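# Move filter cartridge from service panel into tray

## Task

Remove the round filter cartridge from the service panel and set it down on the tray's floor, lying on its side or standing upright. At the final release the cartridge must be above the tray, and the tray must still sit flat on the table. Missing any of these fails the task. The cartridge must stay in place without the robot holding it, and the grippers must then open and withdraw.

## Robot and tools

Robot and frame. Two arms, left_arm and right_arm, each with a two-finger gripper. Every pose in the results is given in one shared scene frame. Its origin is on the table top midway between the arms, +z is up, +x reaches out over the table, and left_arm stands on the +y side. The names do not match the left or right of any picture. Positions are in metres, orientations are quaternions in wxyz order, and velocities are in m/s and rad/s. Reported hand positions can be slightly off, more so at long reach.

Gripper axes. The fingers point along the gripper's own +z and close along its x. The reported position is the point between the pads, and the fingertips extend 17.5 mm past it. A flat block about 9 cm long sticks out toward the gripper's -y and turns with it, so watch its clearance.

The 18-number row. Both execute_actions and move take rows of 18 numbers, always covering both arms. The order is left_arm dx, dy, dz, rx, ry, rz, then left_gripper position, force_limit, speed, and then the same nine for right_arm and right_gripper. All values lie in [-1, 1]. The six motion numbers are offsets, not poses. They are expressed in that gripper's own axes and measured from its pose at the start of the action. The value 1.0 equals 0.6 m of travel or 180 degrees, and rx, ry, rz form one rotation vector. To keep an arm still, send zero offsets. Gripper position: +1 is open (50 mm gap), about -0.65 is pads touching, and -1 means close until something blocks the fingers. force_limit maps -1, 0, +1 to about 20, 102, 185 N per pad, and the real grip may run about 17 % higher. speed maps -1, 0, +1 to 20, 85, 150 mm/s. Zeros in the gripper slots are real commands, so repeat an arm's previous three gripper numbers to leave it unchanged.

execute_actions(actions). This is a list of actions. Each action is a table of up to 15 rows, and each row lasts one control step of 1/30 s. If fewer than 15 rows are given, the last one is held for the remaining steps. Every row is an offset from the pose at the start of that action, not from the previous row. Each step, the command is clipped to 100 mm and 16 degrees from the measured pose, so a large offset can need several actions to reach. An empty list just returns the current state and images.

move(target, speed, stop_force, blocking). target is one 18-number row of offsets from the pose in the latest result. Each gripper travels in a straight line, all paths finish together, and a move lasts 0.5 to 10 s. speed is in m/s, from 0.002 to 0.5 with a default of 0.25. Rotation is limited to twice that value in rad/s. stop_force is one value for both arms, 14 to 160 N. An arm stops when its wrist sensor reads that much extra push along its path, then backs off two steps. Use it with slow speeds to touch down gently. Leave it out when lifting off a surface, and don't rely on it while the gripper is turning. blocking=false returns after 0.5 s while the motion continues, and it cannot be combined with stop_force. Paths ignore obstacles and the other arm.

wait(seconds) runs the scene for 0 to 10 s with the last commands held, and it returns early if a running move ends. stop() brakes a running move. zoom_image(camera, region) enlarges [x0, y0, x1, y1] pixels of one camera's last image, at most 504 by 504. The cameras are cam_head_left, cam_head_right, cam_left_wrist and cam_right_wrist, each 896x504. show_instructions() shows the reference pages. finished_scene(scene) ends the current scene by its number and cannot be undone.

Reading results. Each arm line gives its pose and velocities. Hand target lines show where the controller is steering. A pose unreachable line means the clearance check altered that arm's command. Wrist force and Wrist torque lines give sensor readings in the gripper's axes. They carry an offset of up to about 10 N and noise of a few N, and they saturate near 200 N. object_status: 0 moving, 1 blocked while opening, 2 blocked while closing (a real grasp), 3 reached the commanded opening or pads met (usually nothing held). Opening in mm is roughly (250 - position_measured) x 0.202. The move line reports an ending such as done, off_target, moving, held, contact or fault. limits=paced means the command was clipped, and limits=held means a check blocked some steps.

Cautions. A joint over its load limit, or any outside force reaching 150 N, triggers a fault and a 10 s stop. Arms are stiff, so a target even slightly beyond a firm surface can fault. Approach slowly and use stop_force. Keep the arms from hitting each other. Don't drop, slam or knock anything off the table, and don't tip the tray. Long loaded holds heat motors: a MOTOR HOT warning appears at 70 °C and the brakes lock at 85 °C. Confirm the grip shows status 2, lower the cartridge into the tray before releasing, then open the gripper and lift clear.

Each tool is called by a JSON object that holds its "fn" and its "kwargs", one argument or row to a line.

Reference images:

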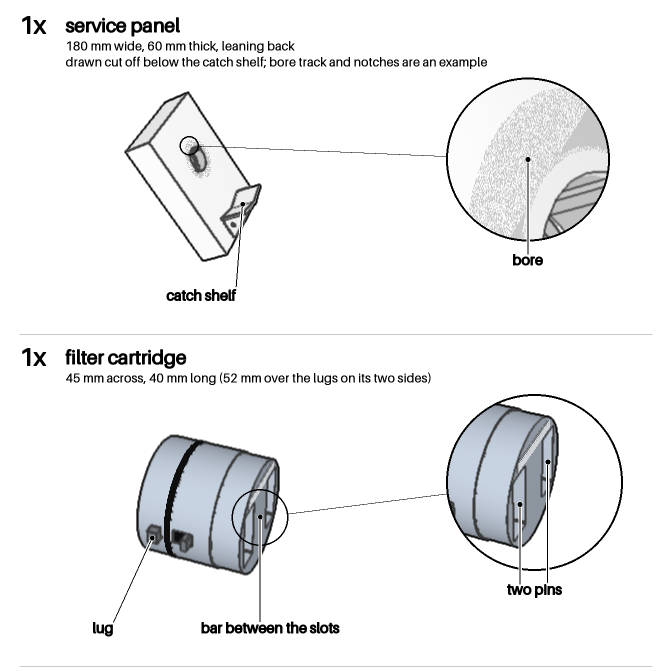

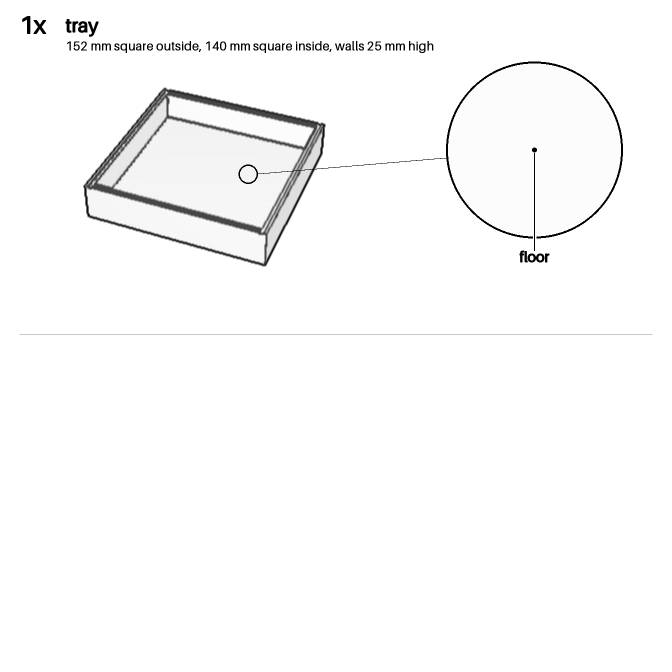

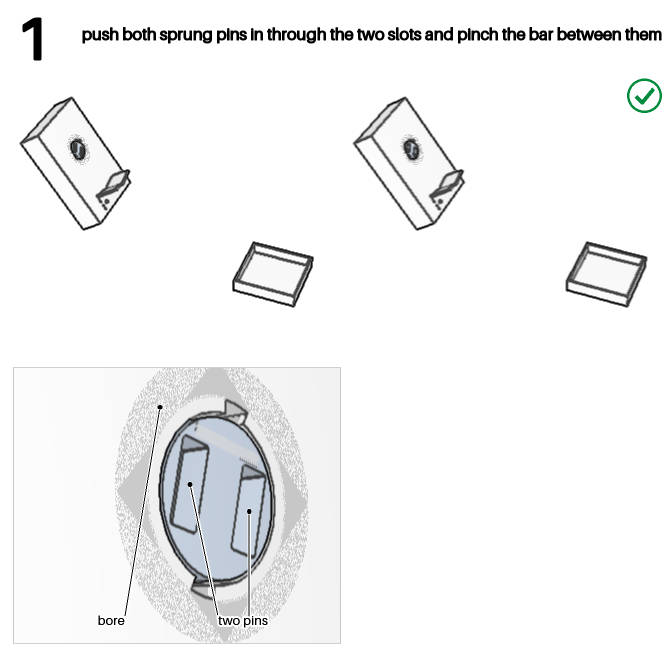

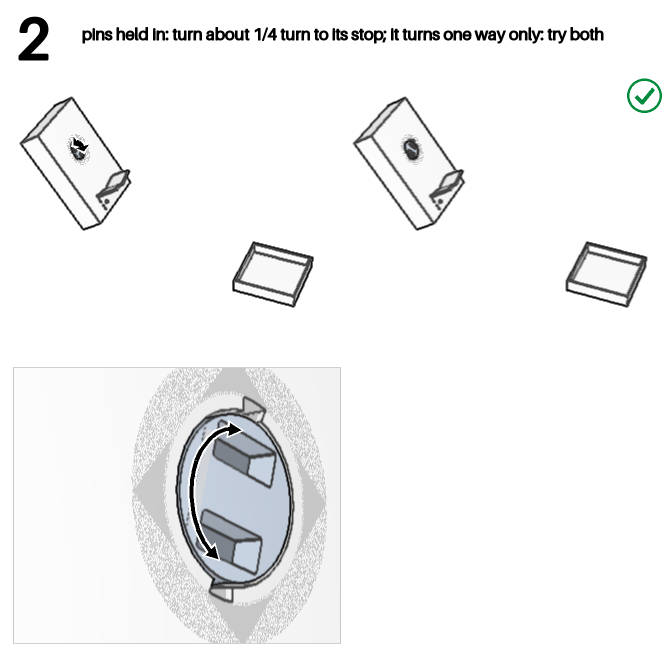

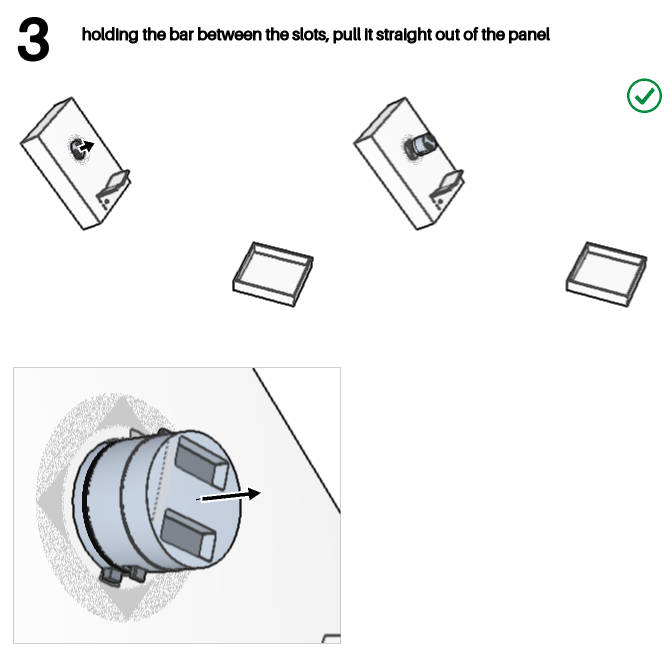

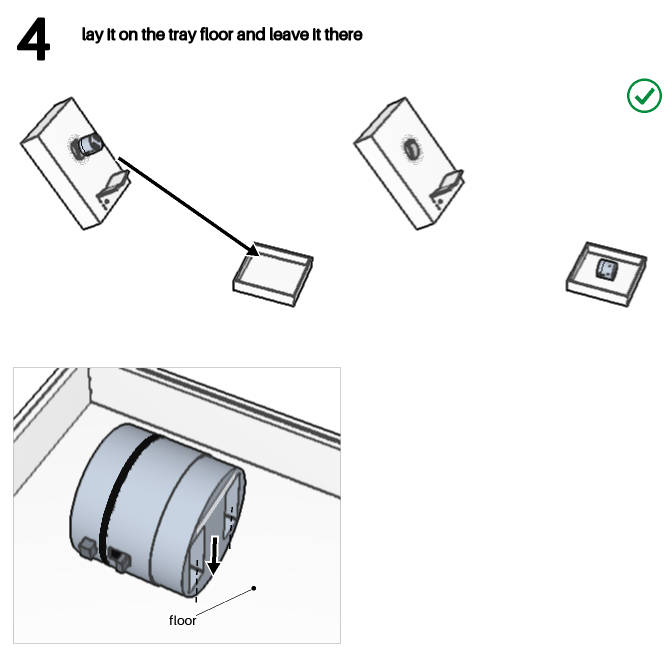

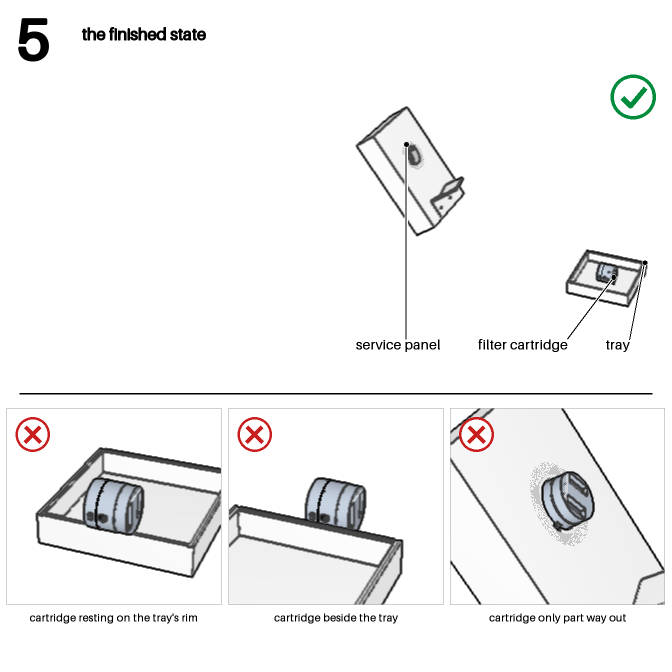

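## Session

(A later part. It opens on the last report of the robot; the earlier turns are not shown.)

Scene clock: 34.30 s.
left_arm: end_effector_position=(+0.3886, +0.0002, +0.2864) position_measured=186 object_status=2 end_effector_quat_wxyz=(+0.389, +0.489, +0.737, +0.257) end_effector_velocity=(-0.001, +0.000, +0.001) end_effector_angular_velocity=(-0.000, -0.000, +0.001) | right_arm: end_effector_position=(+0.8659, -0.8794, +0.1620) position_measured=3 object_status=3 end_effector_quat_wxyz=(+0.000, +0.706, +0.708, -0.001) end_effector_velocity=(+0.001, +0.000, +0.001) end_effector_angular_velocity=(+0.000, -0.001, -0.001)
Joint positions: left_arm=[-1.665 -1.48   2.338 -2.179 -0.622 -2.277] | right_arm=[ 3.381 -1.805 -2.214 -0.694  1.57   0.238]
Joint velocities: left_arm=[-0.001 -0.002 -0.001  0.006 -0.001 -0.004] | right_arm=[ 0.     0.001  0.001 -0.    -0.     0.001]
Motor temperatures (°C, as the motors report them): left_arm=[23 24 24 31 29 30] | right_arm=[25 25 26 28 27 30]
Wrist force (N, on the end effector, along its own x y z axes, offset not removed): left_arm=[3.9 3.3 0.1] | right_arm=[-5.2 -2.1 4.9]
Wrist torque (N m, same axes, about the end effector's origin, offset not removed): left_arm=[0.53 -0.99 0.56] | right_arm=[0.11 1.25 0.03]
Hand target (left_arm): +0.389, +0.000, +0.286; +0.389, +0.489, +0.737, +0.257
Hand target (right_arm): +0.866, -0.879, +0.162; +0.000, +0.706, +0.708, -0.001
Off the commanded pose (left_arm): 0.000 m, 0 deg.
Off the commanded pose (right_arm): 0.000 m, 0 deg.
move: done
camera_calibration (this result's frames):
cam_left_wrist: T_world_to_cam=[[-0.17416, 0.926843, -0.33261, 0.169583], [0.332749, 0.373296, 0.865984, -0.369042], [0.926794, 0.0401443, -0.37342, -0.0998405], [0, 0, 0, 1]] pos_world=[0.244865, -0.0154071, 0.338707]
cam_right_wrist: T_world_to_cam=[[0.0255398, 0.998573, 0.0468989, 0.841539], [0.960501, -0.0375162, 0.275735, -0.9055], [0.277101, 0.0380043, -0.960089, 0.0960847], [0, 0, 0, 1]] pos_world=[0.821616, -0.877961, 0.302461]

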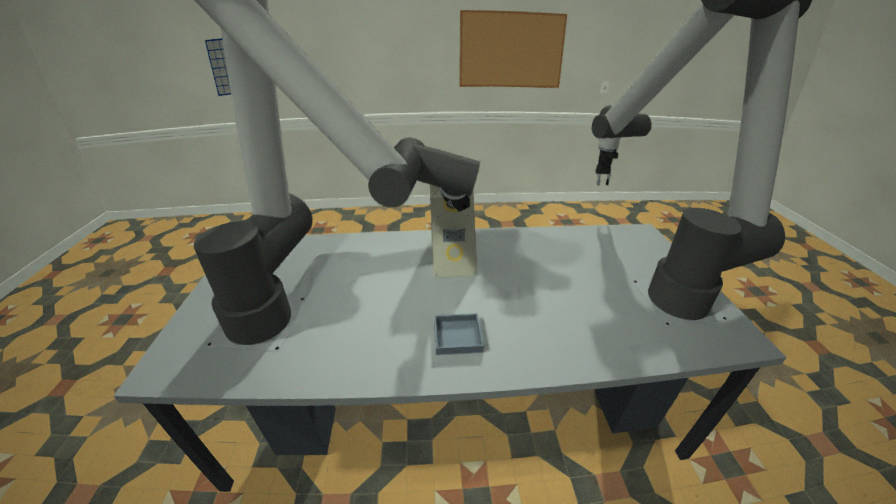

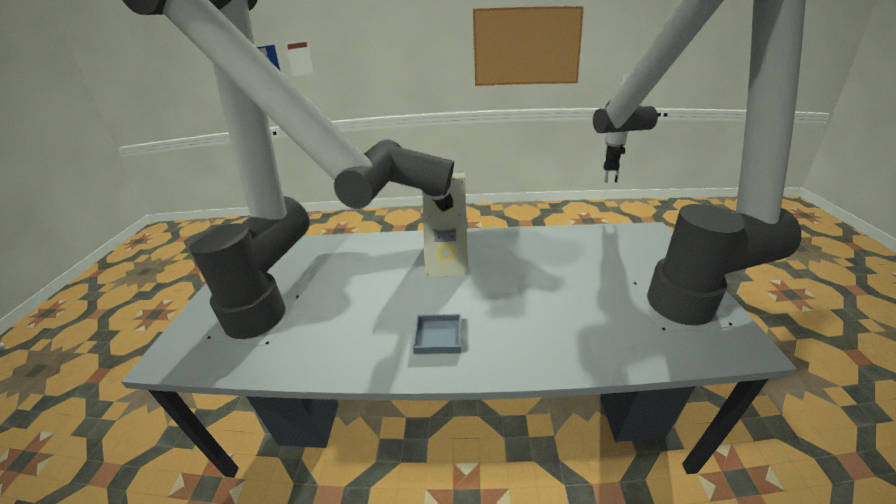

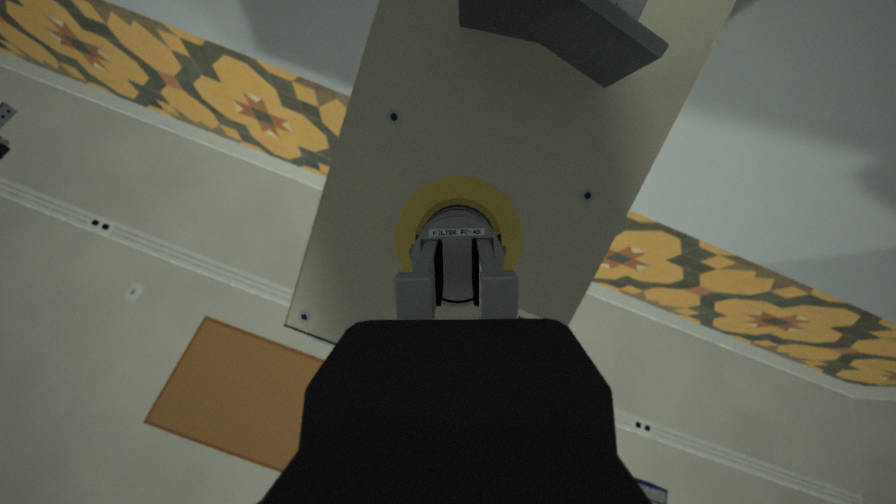

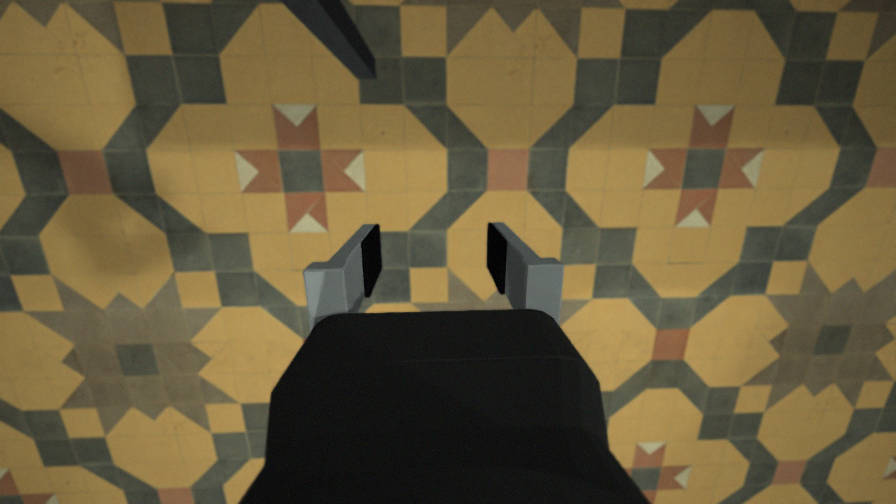

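{"fn": "move", "kwargs": {
  "target": [0.268,-0.594,-0.491,0.285,0.1205,0,-1,0,-0.8,0,0,0,0,0,0,1,0,0],
  "speed": 0.2
}}

Scene clock: 37.73 s.
left_arm: end_effector_position=(-0.0750, +0.0099, +0.1297) position_measured=186 object_status=2 end_effector_quat_wxyz=(-0.000, +0.553, +0.833, -0.000) end_effector_velocity=(-0.002, -0.000, -0.001) end_effector_angular_velocity=(-0.001, +0.003, +0.001) | right_arm: end_effector_position=(+0.8659, -0.8794, +0.1620) position_measured=3 object_status=3 end_effector_quat_wxyz=(+0.000, +0.706, +0.708, -0.001) end_effector_velocity=(+0.001, +0.000, +0.000) end_effector_angular_velocity=(+0.000, -0.001, -0.001)
Joint positions: left_arm=[-1.89  -1.412  2.393 -2.553 -1.572 -2.372] | right_arm=[ 3.381 -1.805 -2.214 -0.694  1.57   0.238]
Joint velocities: left_arm=[-0.     0.001  0.001 -0.004 -0.003 -0.001] | right_arm=[-0.    -0.     0.001 -0.     0.     0.001]
Motor temperatures (°C, as the motors report them): left_arm=[23 24 24 31 29 30] | right_arm=[25 25 26 28 27 30]
Wrist force (N, on the end effector, along its own x y z axes, offset not removed): left_arm=[2.3 -0.3 0.6] | right_arm=[-4.7 -0.7 1.8]
Wrist torque (N m, same axes, about the end effector's origin, offset not removed): left_arm=[-0.44 -0.70 0.43] | right_arm=[0.43 1.12 -0.03]
Hand target (left_arm): -0.075, +0.010, +0.130; -0.000, +0.553, +0.833, -0.001
Hand target (right_arm): +0.866, -0.879, +0.162; +0.000, +0.706, +0.708, -0.001
Off the commanded pose (left_arm): 0.001 m, 0 deg.
Off the commanded pose (right_arm): 0.000 m, 0 deg.
move: done
camera_calibration (this result's frames):
cam_left_wrist: T_world_to_cam=[[-0.371482, 0.927447, -0.0429189, -0.0246609], [0.903497, 0.371759, 0.213281, 0.0446888], [0.213762, 0.040453, -0.976048, 0.295613], [0, 0, 0, 1]] pos_world=[-0.112728, -0.00570015, 0.277943]
cam_right_wrist: T_world_to_cam=[[0.0255398, 0.998573, 0.0468989, 0.841539], [0.960501, -0.0375162, 0.275735, -0.9055], [0.277101, 0.0380043, -0.960089, 0.0960847], [0, 0, 0, 1]] pos_world=[0.821616, -0.877961, 0.302461]

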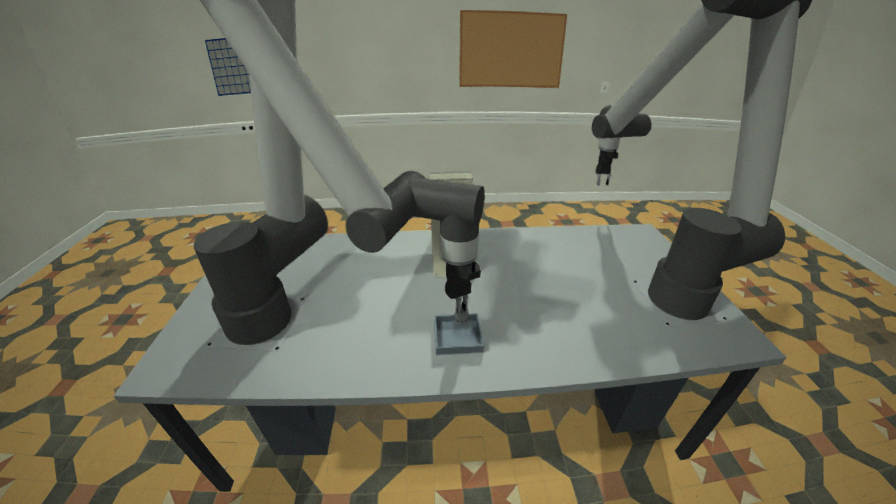

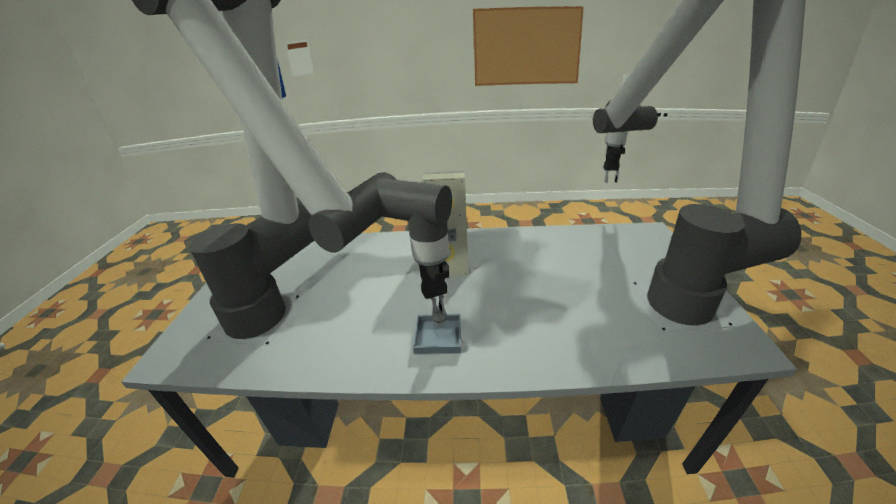

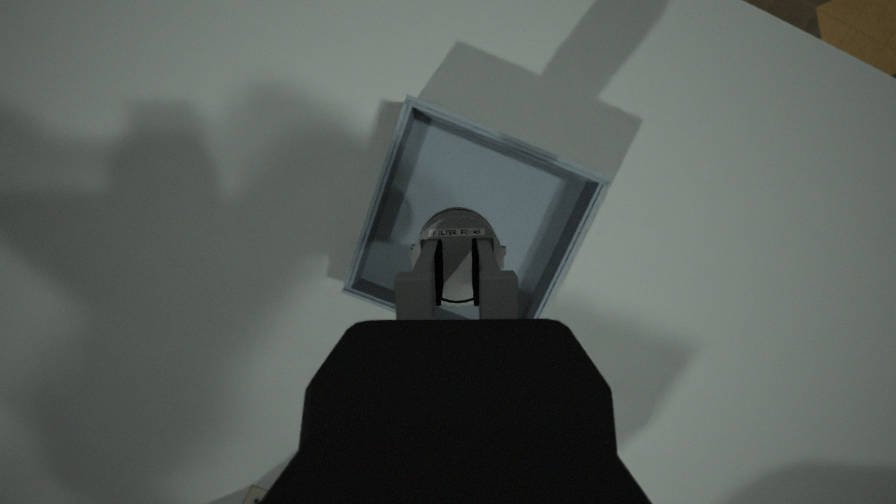

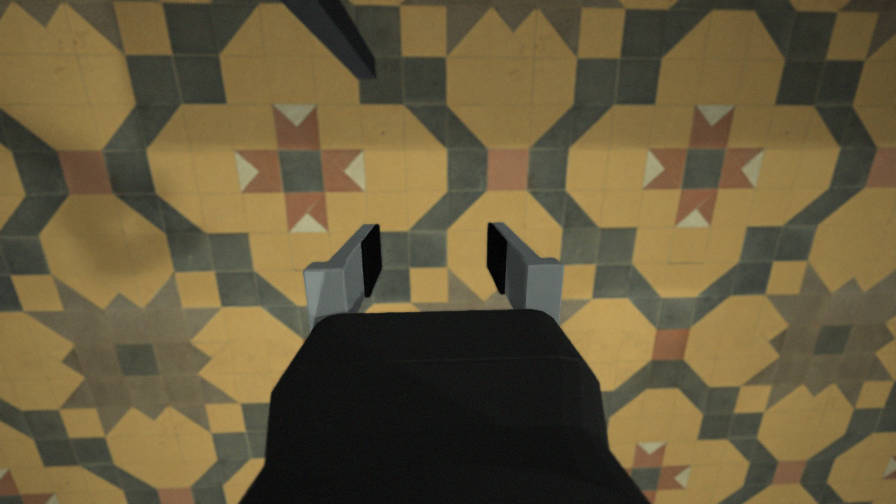

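{"fn": "move", "kwargs": {
  "target": [0.015,0.005,0.109,0,0,0,-1,0,-0.8,0,0,0,0,0,0,1,0,0],
  "speed": 0.08
}}

{"fn": "move", "kwargs": {
  "target": [0,0,0.04,0,0,0,-1,0,-0.8,0,0,0,0,0,0,1,0,0],
  "speed": 0.004,
  "stop_force": 14
}}

{"fn": "move", "kwargs": {
  "target": [0,0,-0.0005,0,0,0,-0.12,0,-0.8,0,0,0,0,0,0,1,0,0]
}}

{"fn": "move", "kwargs": {
  "target": [0,0,-0.15,0,0,0,-0.12,0,-0.8,0,0,0,0,0,0,1,0,0],
  "speed": 0.07
}}

Scene clock: 39.43 s.
left_arm: end_effector_position=(-0.0756, +0.0194, +0.0645) position_measured=186 object_status=2 end_effector_quat_wxyz=(-0.000, +0.553, +0.833, -0.000) end_effector_velocity=(-0.000, +0.000, -0.001) end_effector_angular_velocity=(-0.001, +0.000, +0.002) | right_arm: end_effector_position=(+0.8659, -0.8794, +0.1620) position_measured=3 object_status=3 end_effector_quat_wxyz=(+0.000, +0.706, +0.708, -0.001) end_effector_velocity=(+0.001, +0.000, +0.001) end_effector_angular_velocity=(+0.000, -0.001, -0.001)
Joint positions: left_arm=[-1.896 -1.321  2.439 -2.689 -1.572 -2.378] | right_arm=[ 3.381 -1.805 -2.214 -0.694  1.57   0.238]
Joint velocities: left_arm=[-0.     0.002  0.001 -0.003  0.    -0.002] | right_arm=[-0.     0.     0.001 -0.     0.     0.001]
Motor temperatures (°C, as the motors report them): left_arm=[23 24 24 31 29 30] | right_arm=[25 25 26 28 27 30]
Wrist force (N, on the end effector, along its own x y z axes, offset not removed): left_arm=[2.2 2.1 0.3] | right_arm=[-7.3 -2.4 4.2]
Wrist torque (N m, same axes, about the end effector's origin, offset not removed): left_arm=[0.06 -0.75 0.52] | right_arm=[0.06 1.73 0.15]
Hand target (left_arm): -0.076, +0.019, +0.064; -0.000, +0.553, +0.833, -0.000
Hand target (right_arm): +0.866, -0.879, +0.162; +0.000, +0.706, +0.708, -0.001
Off the commanded pose (left_arm): 0.000 m, 0 deg.
Off the commanded pose (right_arm): 0.000 m, 0 deg.
move: done
camera_calibration (this result's frames):
cam_left_wrist: T_world_to_cam=[[-0.371483, 0.927448, -0.042893, -0.0364709], [0.903505, 0.371755, 0.213254, 0.0557017], [0.213727, 0.0404661, -0.976055, 0.231704], [0, 0, 0, 1]] pos_world=[-0.113397, 0.0037413, 0.212713]
cam_right_wrist: T_world_to_cam=[[0.0255397, 0.998573, 0.0468991, 0.841539], [0.960501, -0.0375161, 0.275735, -0.9055], [0.277101, 0.0380045, -0.960089, 0.0960849], [0, 0, 0, 1]] pos_world=[0.821616, -0.87796, 0.302461]

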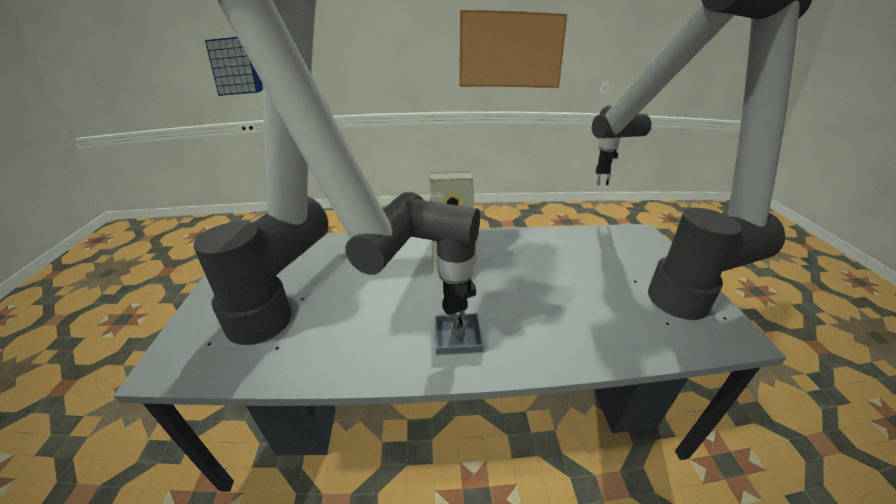

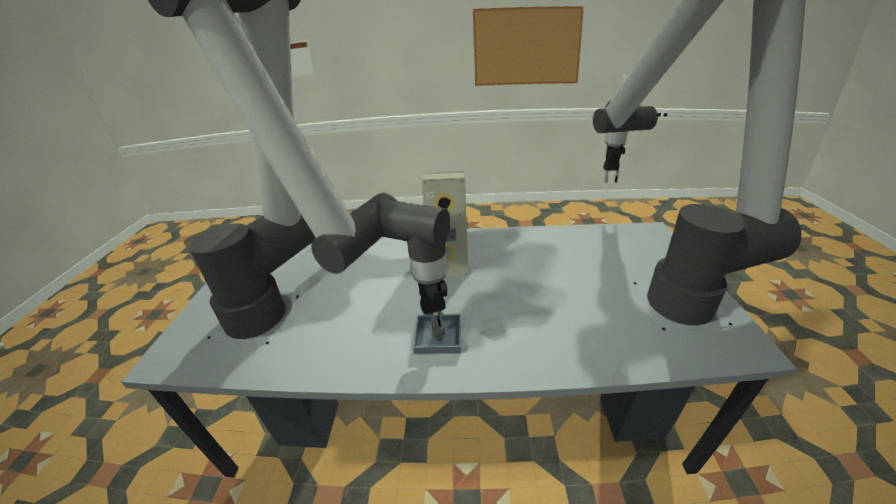

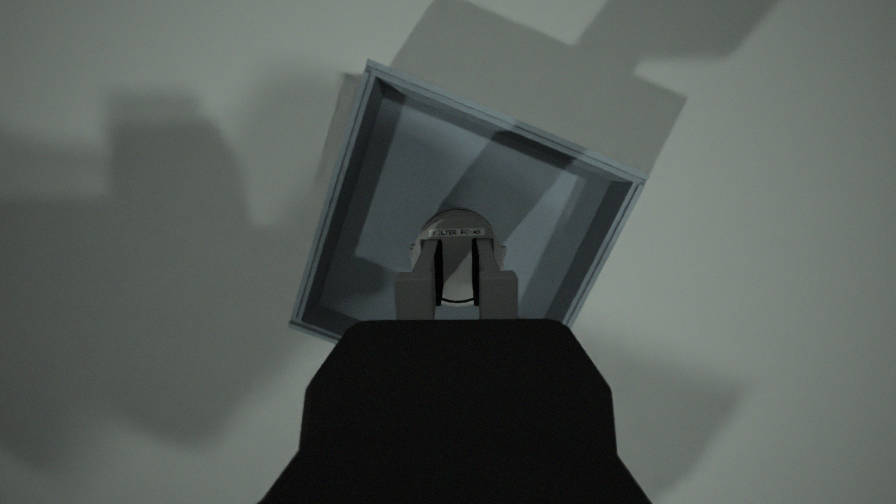

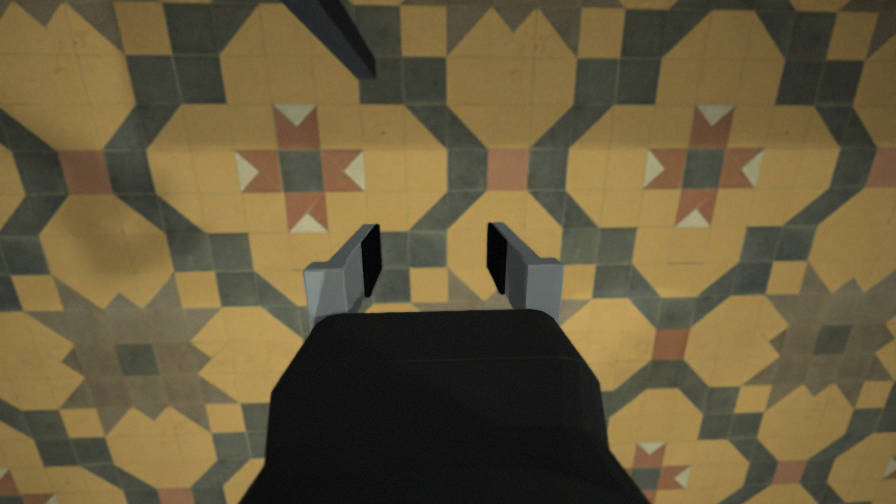

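Scene clock: 41.90 s.
left_arm: end_effector_position=(-0.0756, +0.0194, +0.0560) position_measured=186 object_status=2 end_effector_quat_wxyz=(-0.000, +0.553, +0.833, -0.000) end_effector_velocity=(-0.000, +0.001, +0.000) end_effector_angular_velocity=(+0.002, -0.000, +0.000) | right_arm: end_effector_position=(+0.8659, -0.8794, +0.1620) position_measured=3 object_status=3 end_effector_quat_wxyz=(+0.000, +0.706, +0.708, -0.001) end_effector_velocity=(-0.000, -0.000, +0.000) end_effector_angular_velocity=(-0.000, -0.001, +0.001)
Joint positions: left_arm=[-1.896 -1.308  2.442 -2.706 -1.572 -2.378] | right_arm=[ 3.381 -1.805 -2.214 -0.694  1.57   0.238]
Joint velocities: left_arm=[-0.    -0.001  0.     0.003 -0.001 -0.   ] | right_arm=[-0.     0.001 -0.    -0.    -0.    -0.001]
Motor temperatures (°C, as the motors report them): left_arm=[23 24 24 31 29 30] | right_arm=[25 25 26 28 27 30]
Wrist force (N, on the end effector, along its own x y z axes, offset not removed): left_arm=[-3.0 7.9 -29.5] | right_arm=[-4.8 -1.0 4.4]
Wrist torque (N m, same axes, about the end effector's origin, offset not removed): left_arm=[-0.56 -0.66 0.58] | right_arm=[0.30 1.12 -0.01]
Hand target (left_arm): -0.076, +0.019, +0.056; -0.000, +0.553, +0.833, -0.000
Hand target (right_arm): +0.866, -0.879, +0.162; +0.000, +0.706, +0.708, -0.001
Off the commanded pose (left_arm): 0.016 m, 0 deg.
Off the commanded pose (right_arm): 0.000 m, 0 deg.
move: contact (left_arm)
camera_calibration (this result's frames):
cam_left_wrist: T_world_to_cam=[[-0.371482, 0.927445, -0.0429698, -0.0368259], [0.903492, 0.371769, 0.213285, 0.057462], [0.213785, 0.0404089, -0.976045, 0.223475], [0, 0, 0, 1]] pos_world=[-0.113372, 0.003761, 0.204283]
cam_right_wrist: T_world_to_cam=[[0.0255399, 0.998573, 0.0468991, 0.841539], [0.960501, -0.0375164, 0.275735, -0.9055], [0.277101, 0.0380044, -0.960089, 0.0960848], [0, 0, 0, 1]] pos_world=[0.821616, -0.87796, 0.302461]

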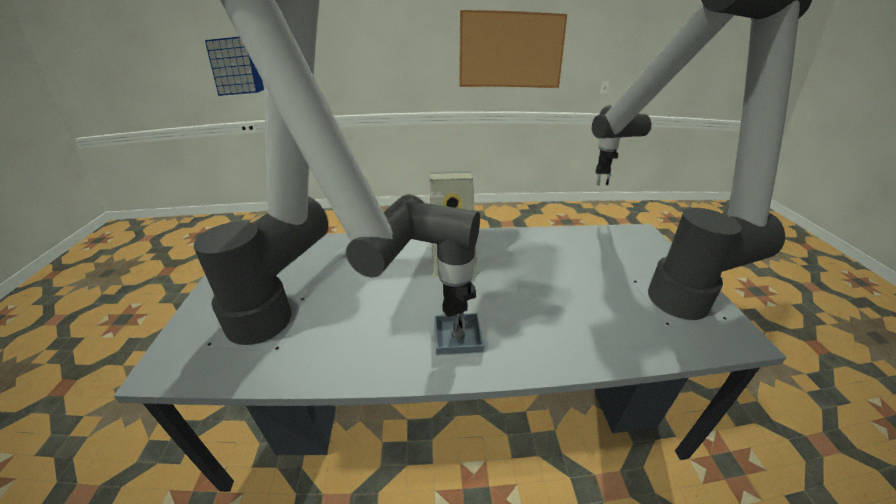

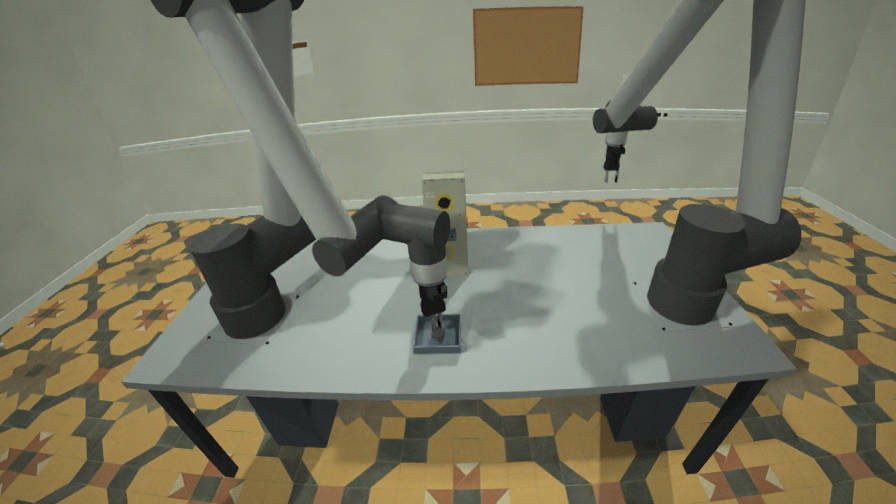

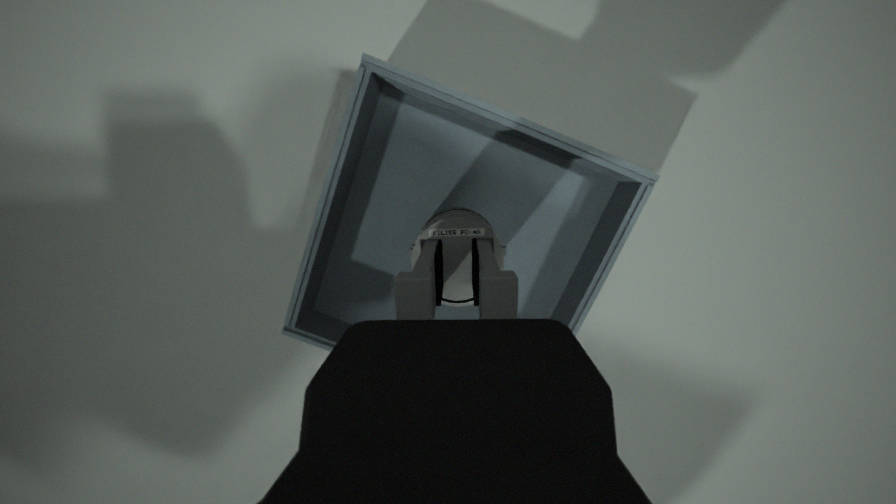

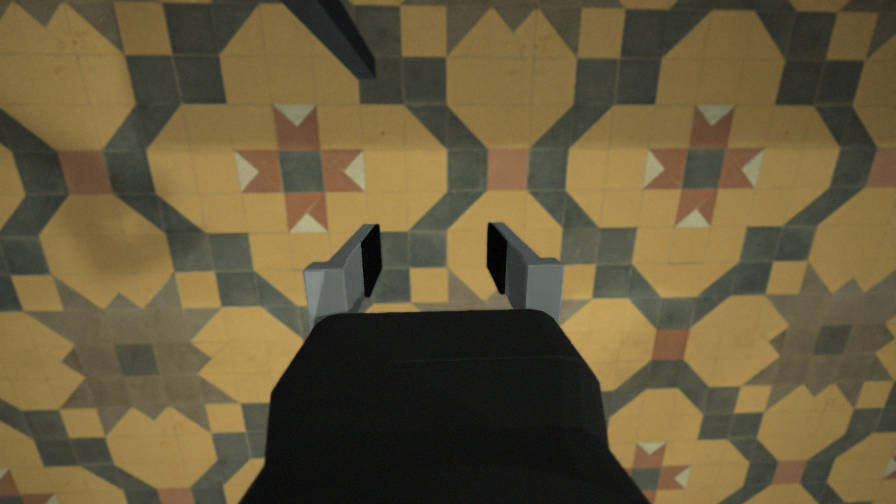

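Scene clock: 42.60 s.
left_arm: end_effector_position=(-0.0756, +0.0194, +0.0563) position_measured=171 object_status=3 end_effector_quat_wxyz=(-0.000, +0.553, +0.833, -0.000) end_effector_velocity=(+0.001, -0.000, +0.000) end_effector_angular_velocity=(-0.000, -0.000, +0.001) | right_arm: end_effector_position=(+0.8659, -0.8794, +0.1620) position_measured=3 object_status=3 end_effector_quat_wxyz=(+0.000, +0.706, +0.708, -0.001) end_effector_velocity=(+0.000, +0.000, -0.000) end_effector_angular_velocity=(+0.000, +0.000, -0.000)
Joint positions: left_arm=[-1.896 -1.308  2.442 -2.706 -1.572 -2.378] | right_arm=[ 3.381 -1.805 -2.214 -0.694  1.57   0.238]
Joint velocities: left_arm=[ 0.001 -0.    -0.     0.     0.     0.   ] | right_arm=[-0. -0.  0. -0.  0.  0.]
Motor temperatures (°C, as the motors report them): left_arm=[23 24 24 31 29 30] | right_arm=[25 25 26 28 27 30]
Wrist force (N, on the end effector, along its own x y z axes, offset not removed): left_arm=[3.0 -0.6 -4.9] | right_arm=[-5.8 -0.7 1.0]
Wrist torque (N m, same axes, about the end effector's origin, offset not removed): left_arm=[-0.62 -0.76 0.45] | right_arm=[0.10 1.32 -0.01]
Hand target (left_arm): -0.076, +0.019, +0.056; -0.000, +0.553, +0.833, -0.000
Hand target (right_arm): +0.866, -0.879, +0.162; +0.000, +0.706, +0.708, -0.001
Off the commanded pose (left_arm): 0.000 m, 0 deg.
Off the commanded pose (right_arm): 0.000 m, 0 deg.
move: done
camera_calibration (this result's frames):
cam_left_wrist: T_world_to_cam=[[-0.371481, 0.927448, -0.0429167, -0.0368504], [0.903485, 0.371754, 0.213338, 0.0573709], [0.213814, 0.0404763, -0.976035, 0.223724], [0, 0, 0, 1]] pos_world=[-0.113358, 0.00379342, 0.204541]
cam_right_wrist: T_world_to_cam=[[0.0255399, 0.998573, 0.046899, 0.841539], [0.960501, -0.0375163, 0.275735, -0.9055], [0.277101, 0.0380044, -0.960089, 0.0960848], [0, 0, 0, 1]] pos_world=[0.821616, -0.87796, 0.302461]

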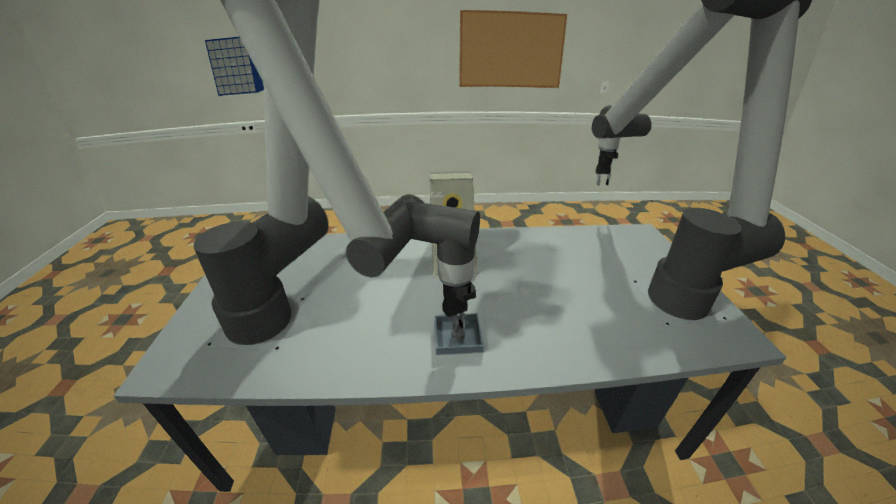

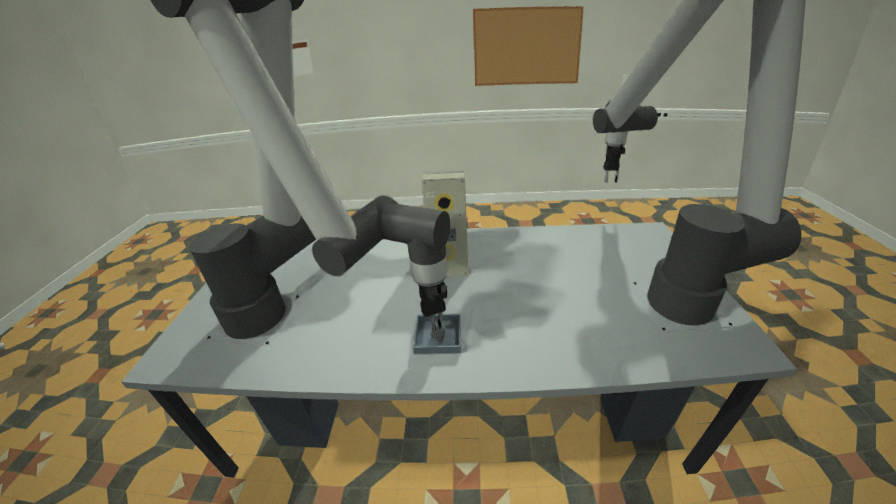

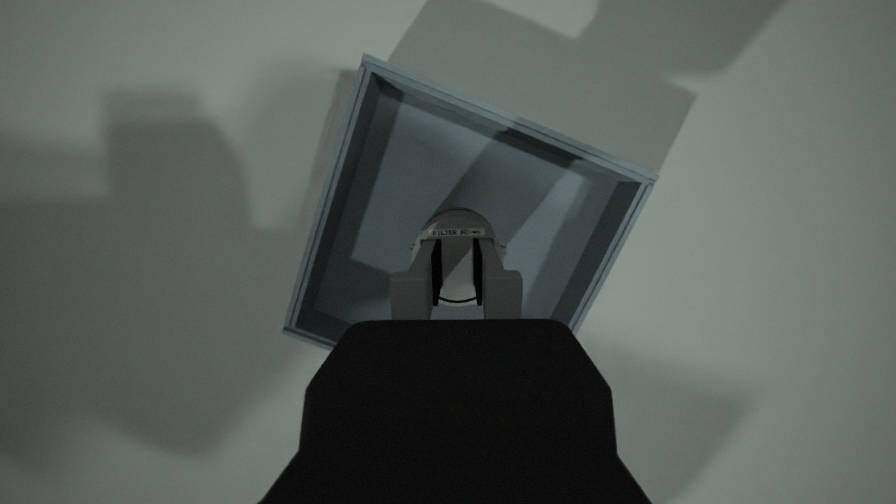

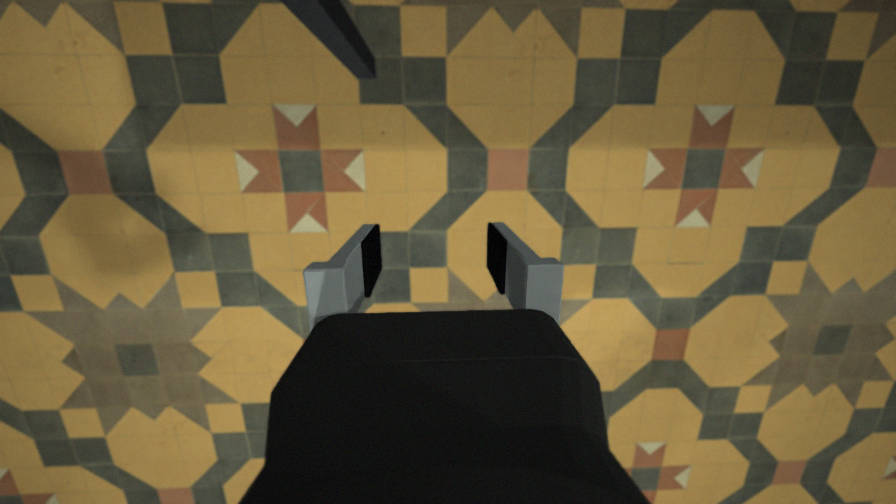

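Scene clock: 44.27 s.
left_arm: end_effector_position=(-0.0757, +0.0194, +0.1461) position_measured=171 object_status=3 end_effector_quat_wxyz=(-0.000, +0.553, +0.833, -0.000) end_effector_velocity=(-0.000, +0.000, +0.001) end_effector_angular_velocity=(+0.001, +0.000, -0.001) | right_arm: end_effector_position=(+0.8659, -0.8794, +0.1620) position_measured=3 object_status=3 end_effector_quat_wxyz=(+0.000, +0.706, +0.708, -0.001) end_effector_velocity=(-0.000, -0.000, +0.001) end_effector_angular_velocity=(+0.000, -0.001, +0.002)
Joint positions: left_arm=[-1.896 -1.444  2.395 -2.523 -1.572 -2.378] | right_arm=[ 3.381 -1.805 -2.214 -0.694  1.57   0.238]
Joint velocities: left_arm=[-0.    -0.002 -0.001  0.004 -0.001  0.   ] | right_arm=[ 0.     0.002 -0.    -0.    -0.    -0.002]
Motor temperatures (°C, as the motors report them): left_arm=[23 24 24 31 29 30] | right_arm=[25 25 26 28 27 30]
Wrist force (N, on the end effector, along its own x y z axes, offset not removed): left_arm=[2.8 -0.3 -3.0] | right_arm=[-7.4 -1.9 1.6]
Wrist torque (N m, same axes, about the end effector's origin, offset not removed): left_arm=[-0.46 -0.85 0.51] | right_arm=[0.09 1.60 0.10]
Hand target (left_arm): -0.076, +0.019, +0.146; -0.000, +0.553, +0.833, -0.000
Hand target (right_arm): +0.866, -0.879, +0.162; +0.000, +0.706, +0.708, -0.001
Off the commanded pose (left_arm): 0.000 m, 0 deg.
Off the commanded pose (right_arm): 0.000 m, 0 deg.
move: done
camera_calibration (this result's frames):
cam_left_wrist: T_world_to_cam=[[-0.371481, 0.927448, -0.0429116, -0.0330434], [0.903484, 0.371754, 0.213343, 0.0382941], [0.213817, 0.040483, -0.976034, 0.311365], [0, 0, 0, 1]] pos_world=[-0.113448, 0.00380509, 0.294315]
cam_right_wrist: T_world_to_cam=[[0.0255398, 0.998573, 0.0468992, 0.841539], [0.960501, -0.0375163, 0.275735, -0.9055], [0.277101, 0.0380045, -0.960089, 0.0960851], [0, 0, 0, 1]] pos_world=[0.821616, -0.87796, 0.302461]

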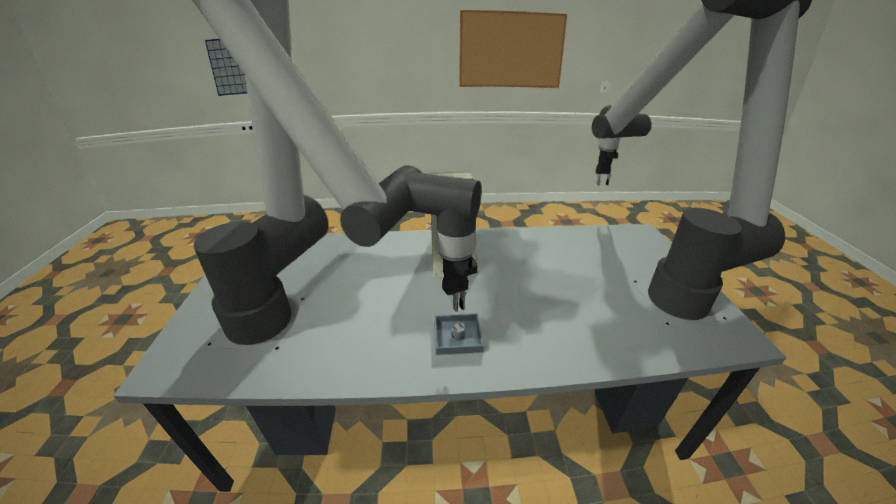

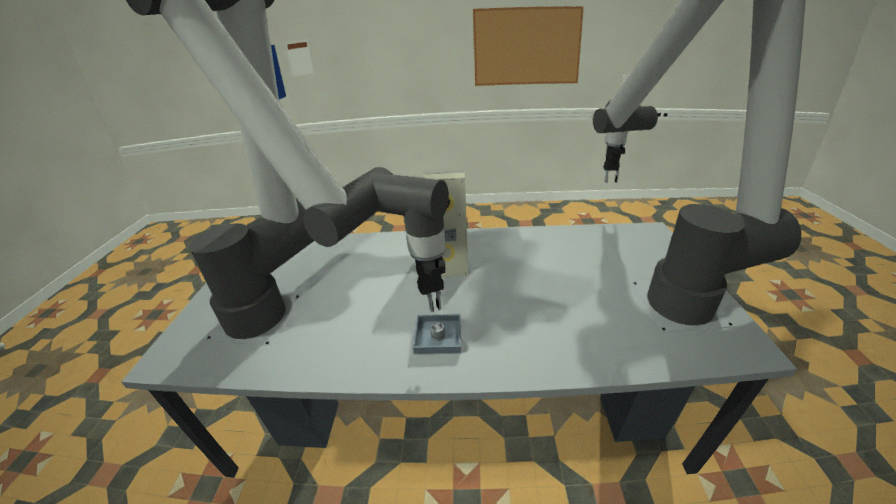

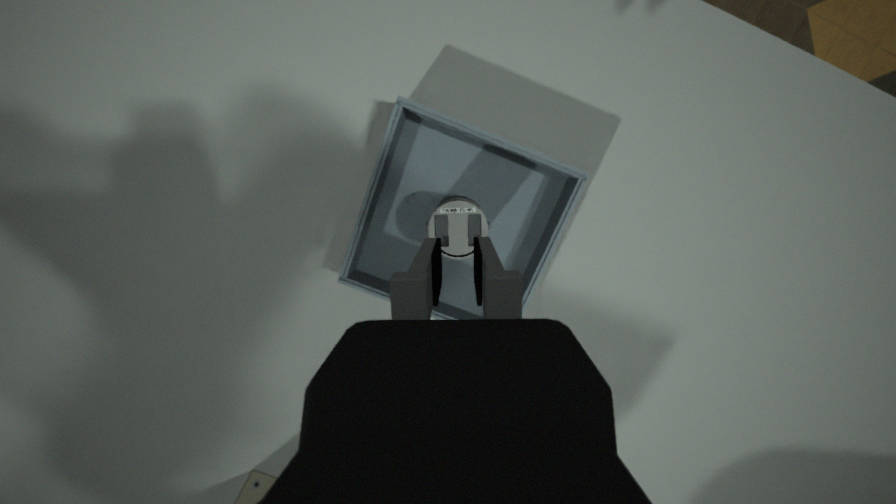

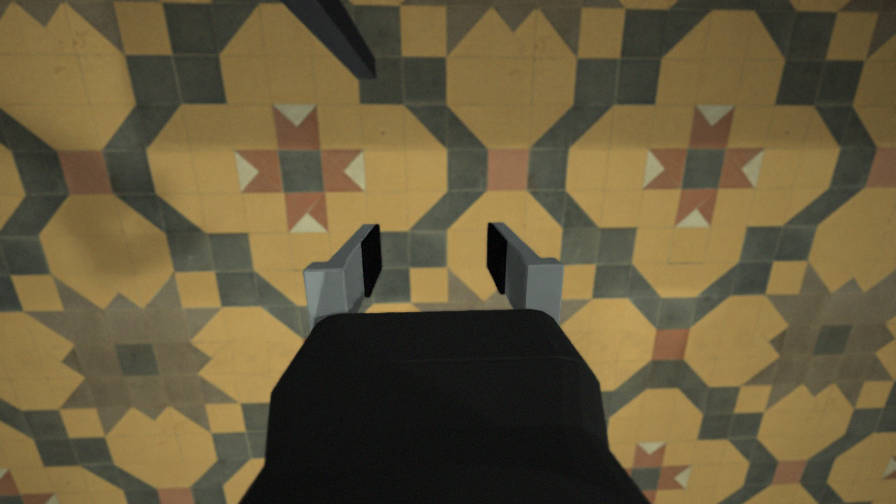

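{"fn": "finished_scene", "kwargs": {
  "scene": 1
}}

The scene is finished: the task was done.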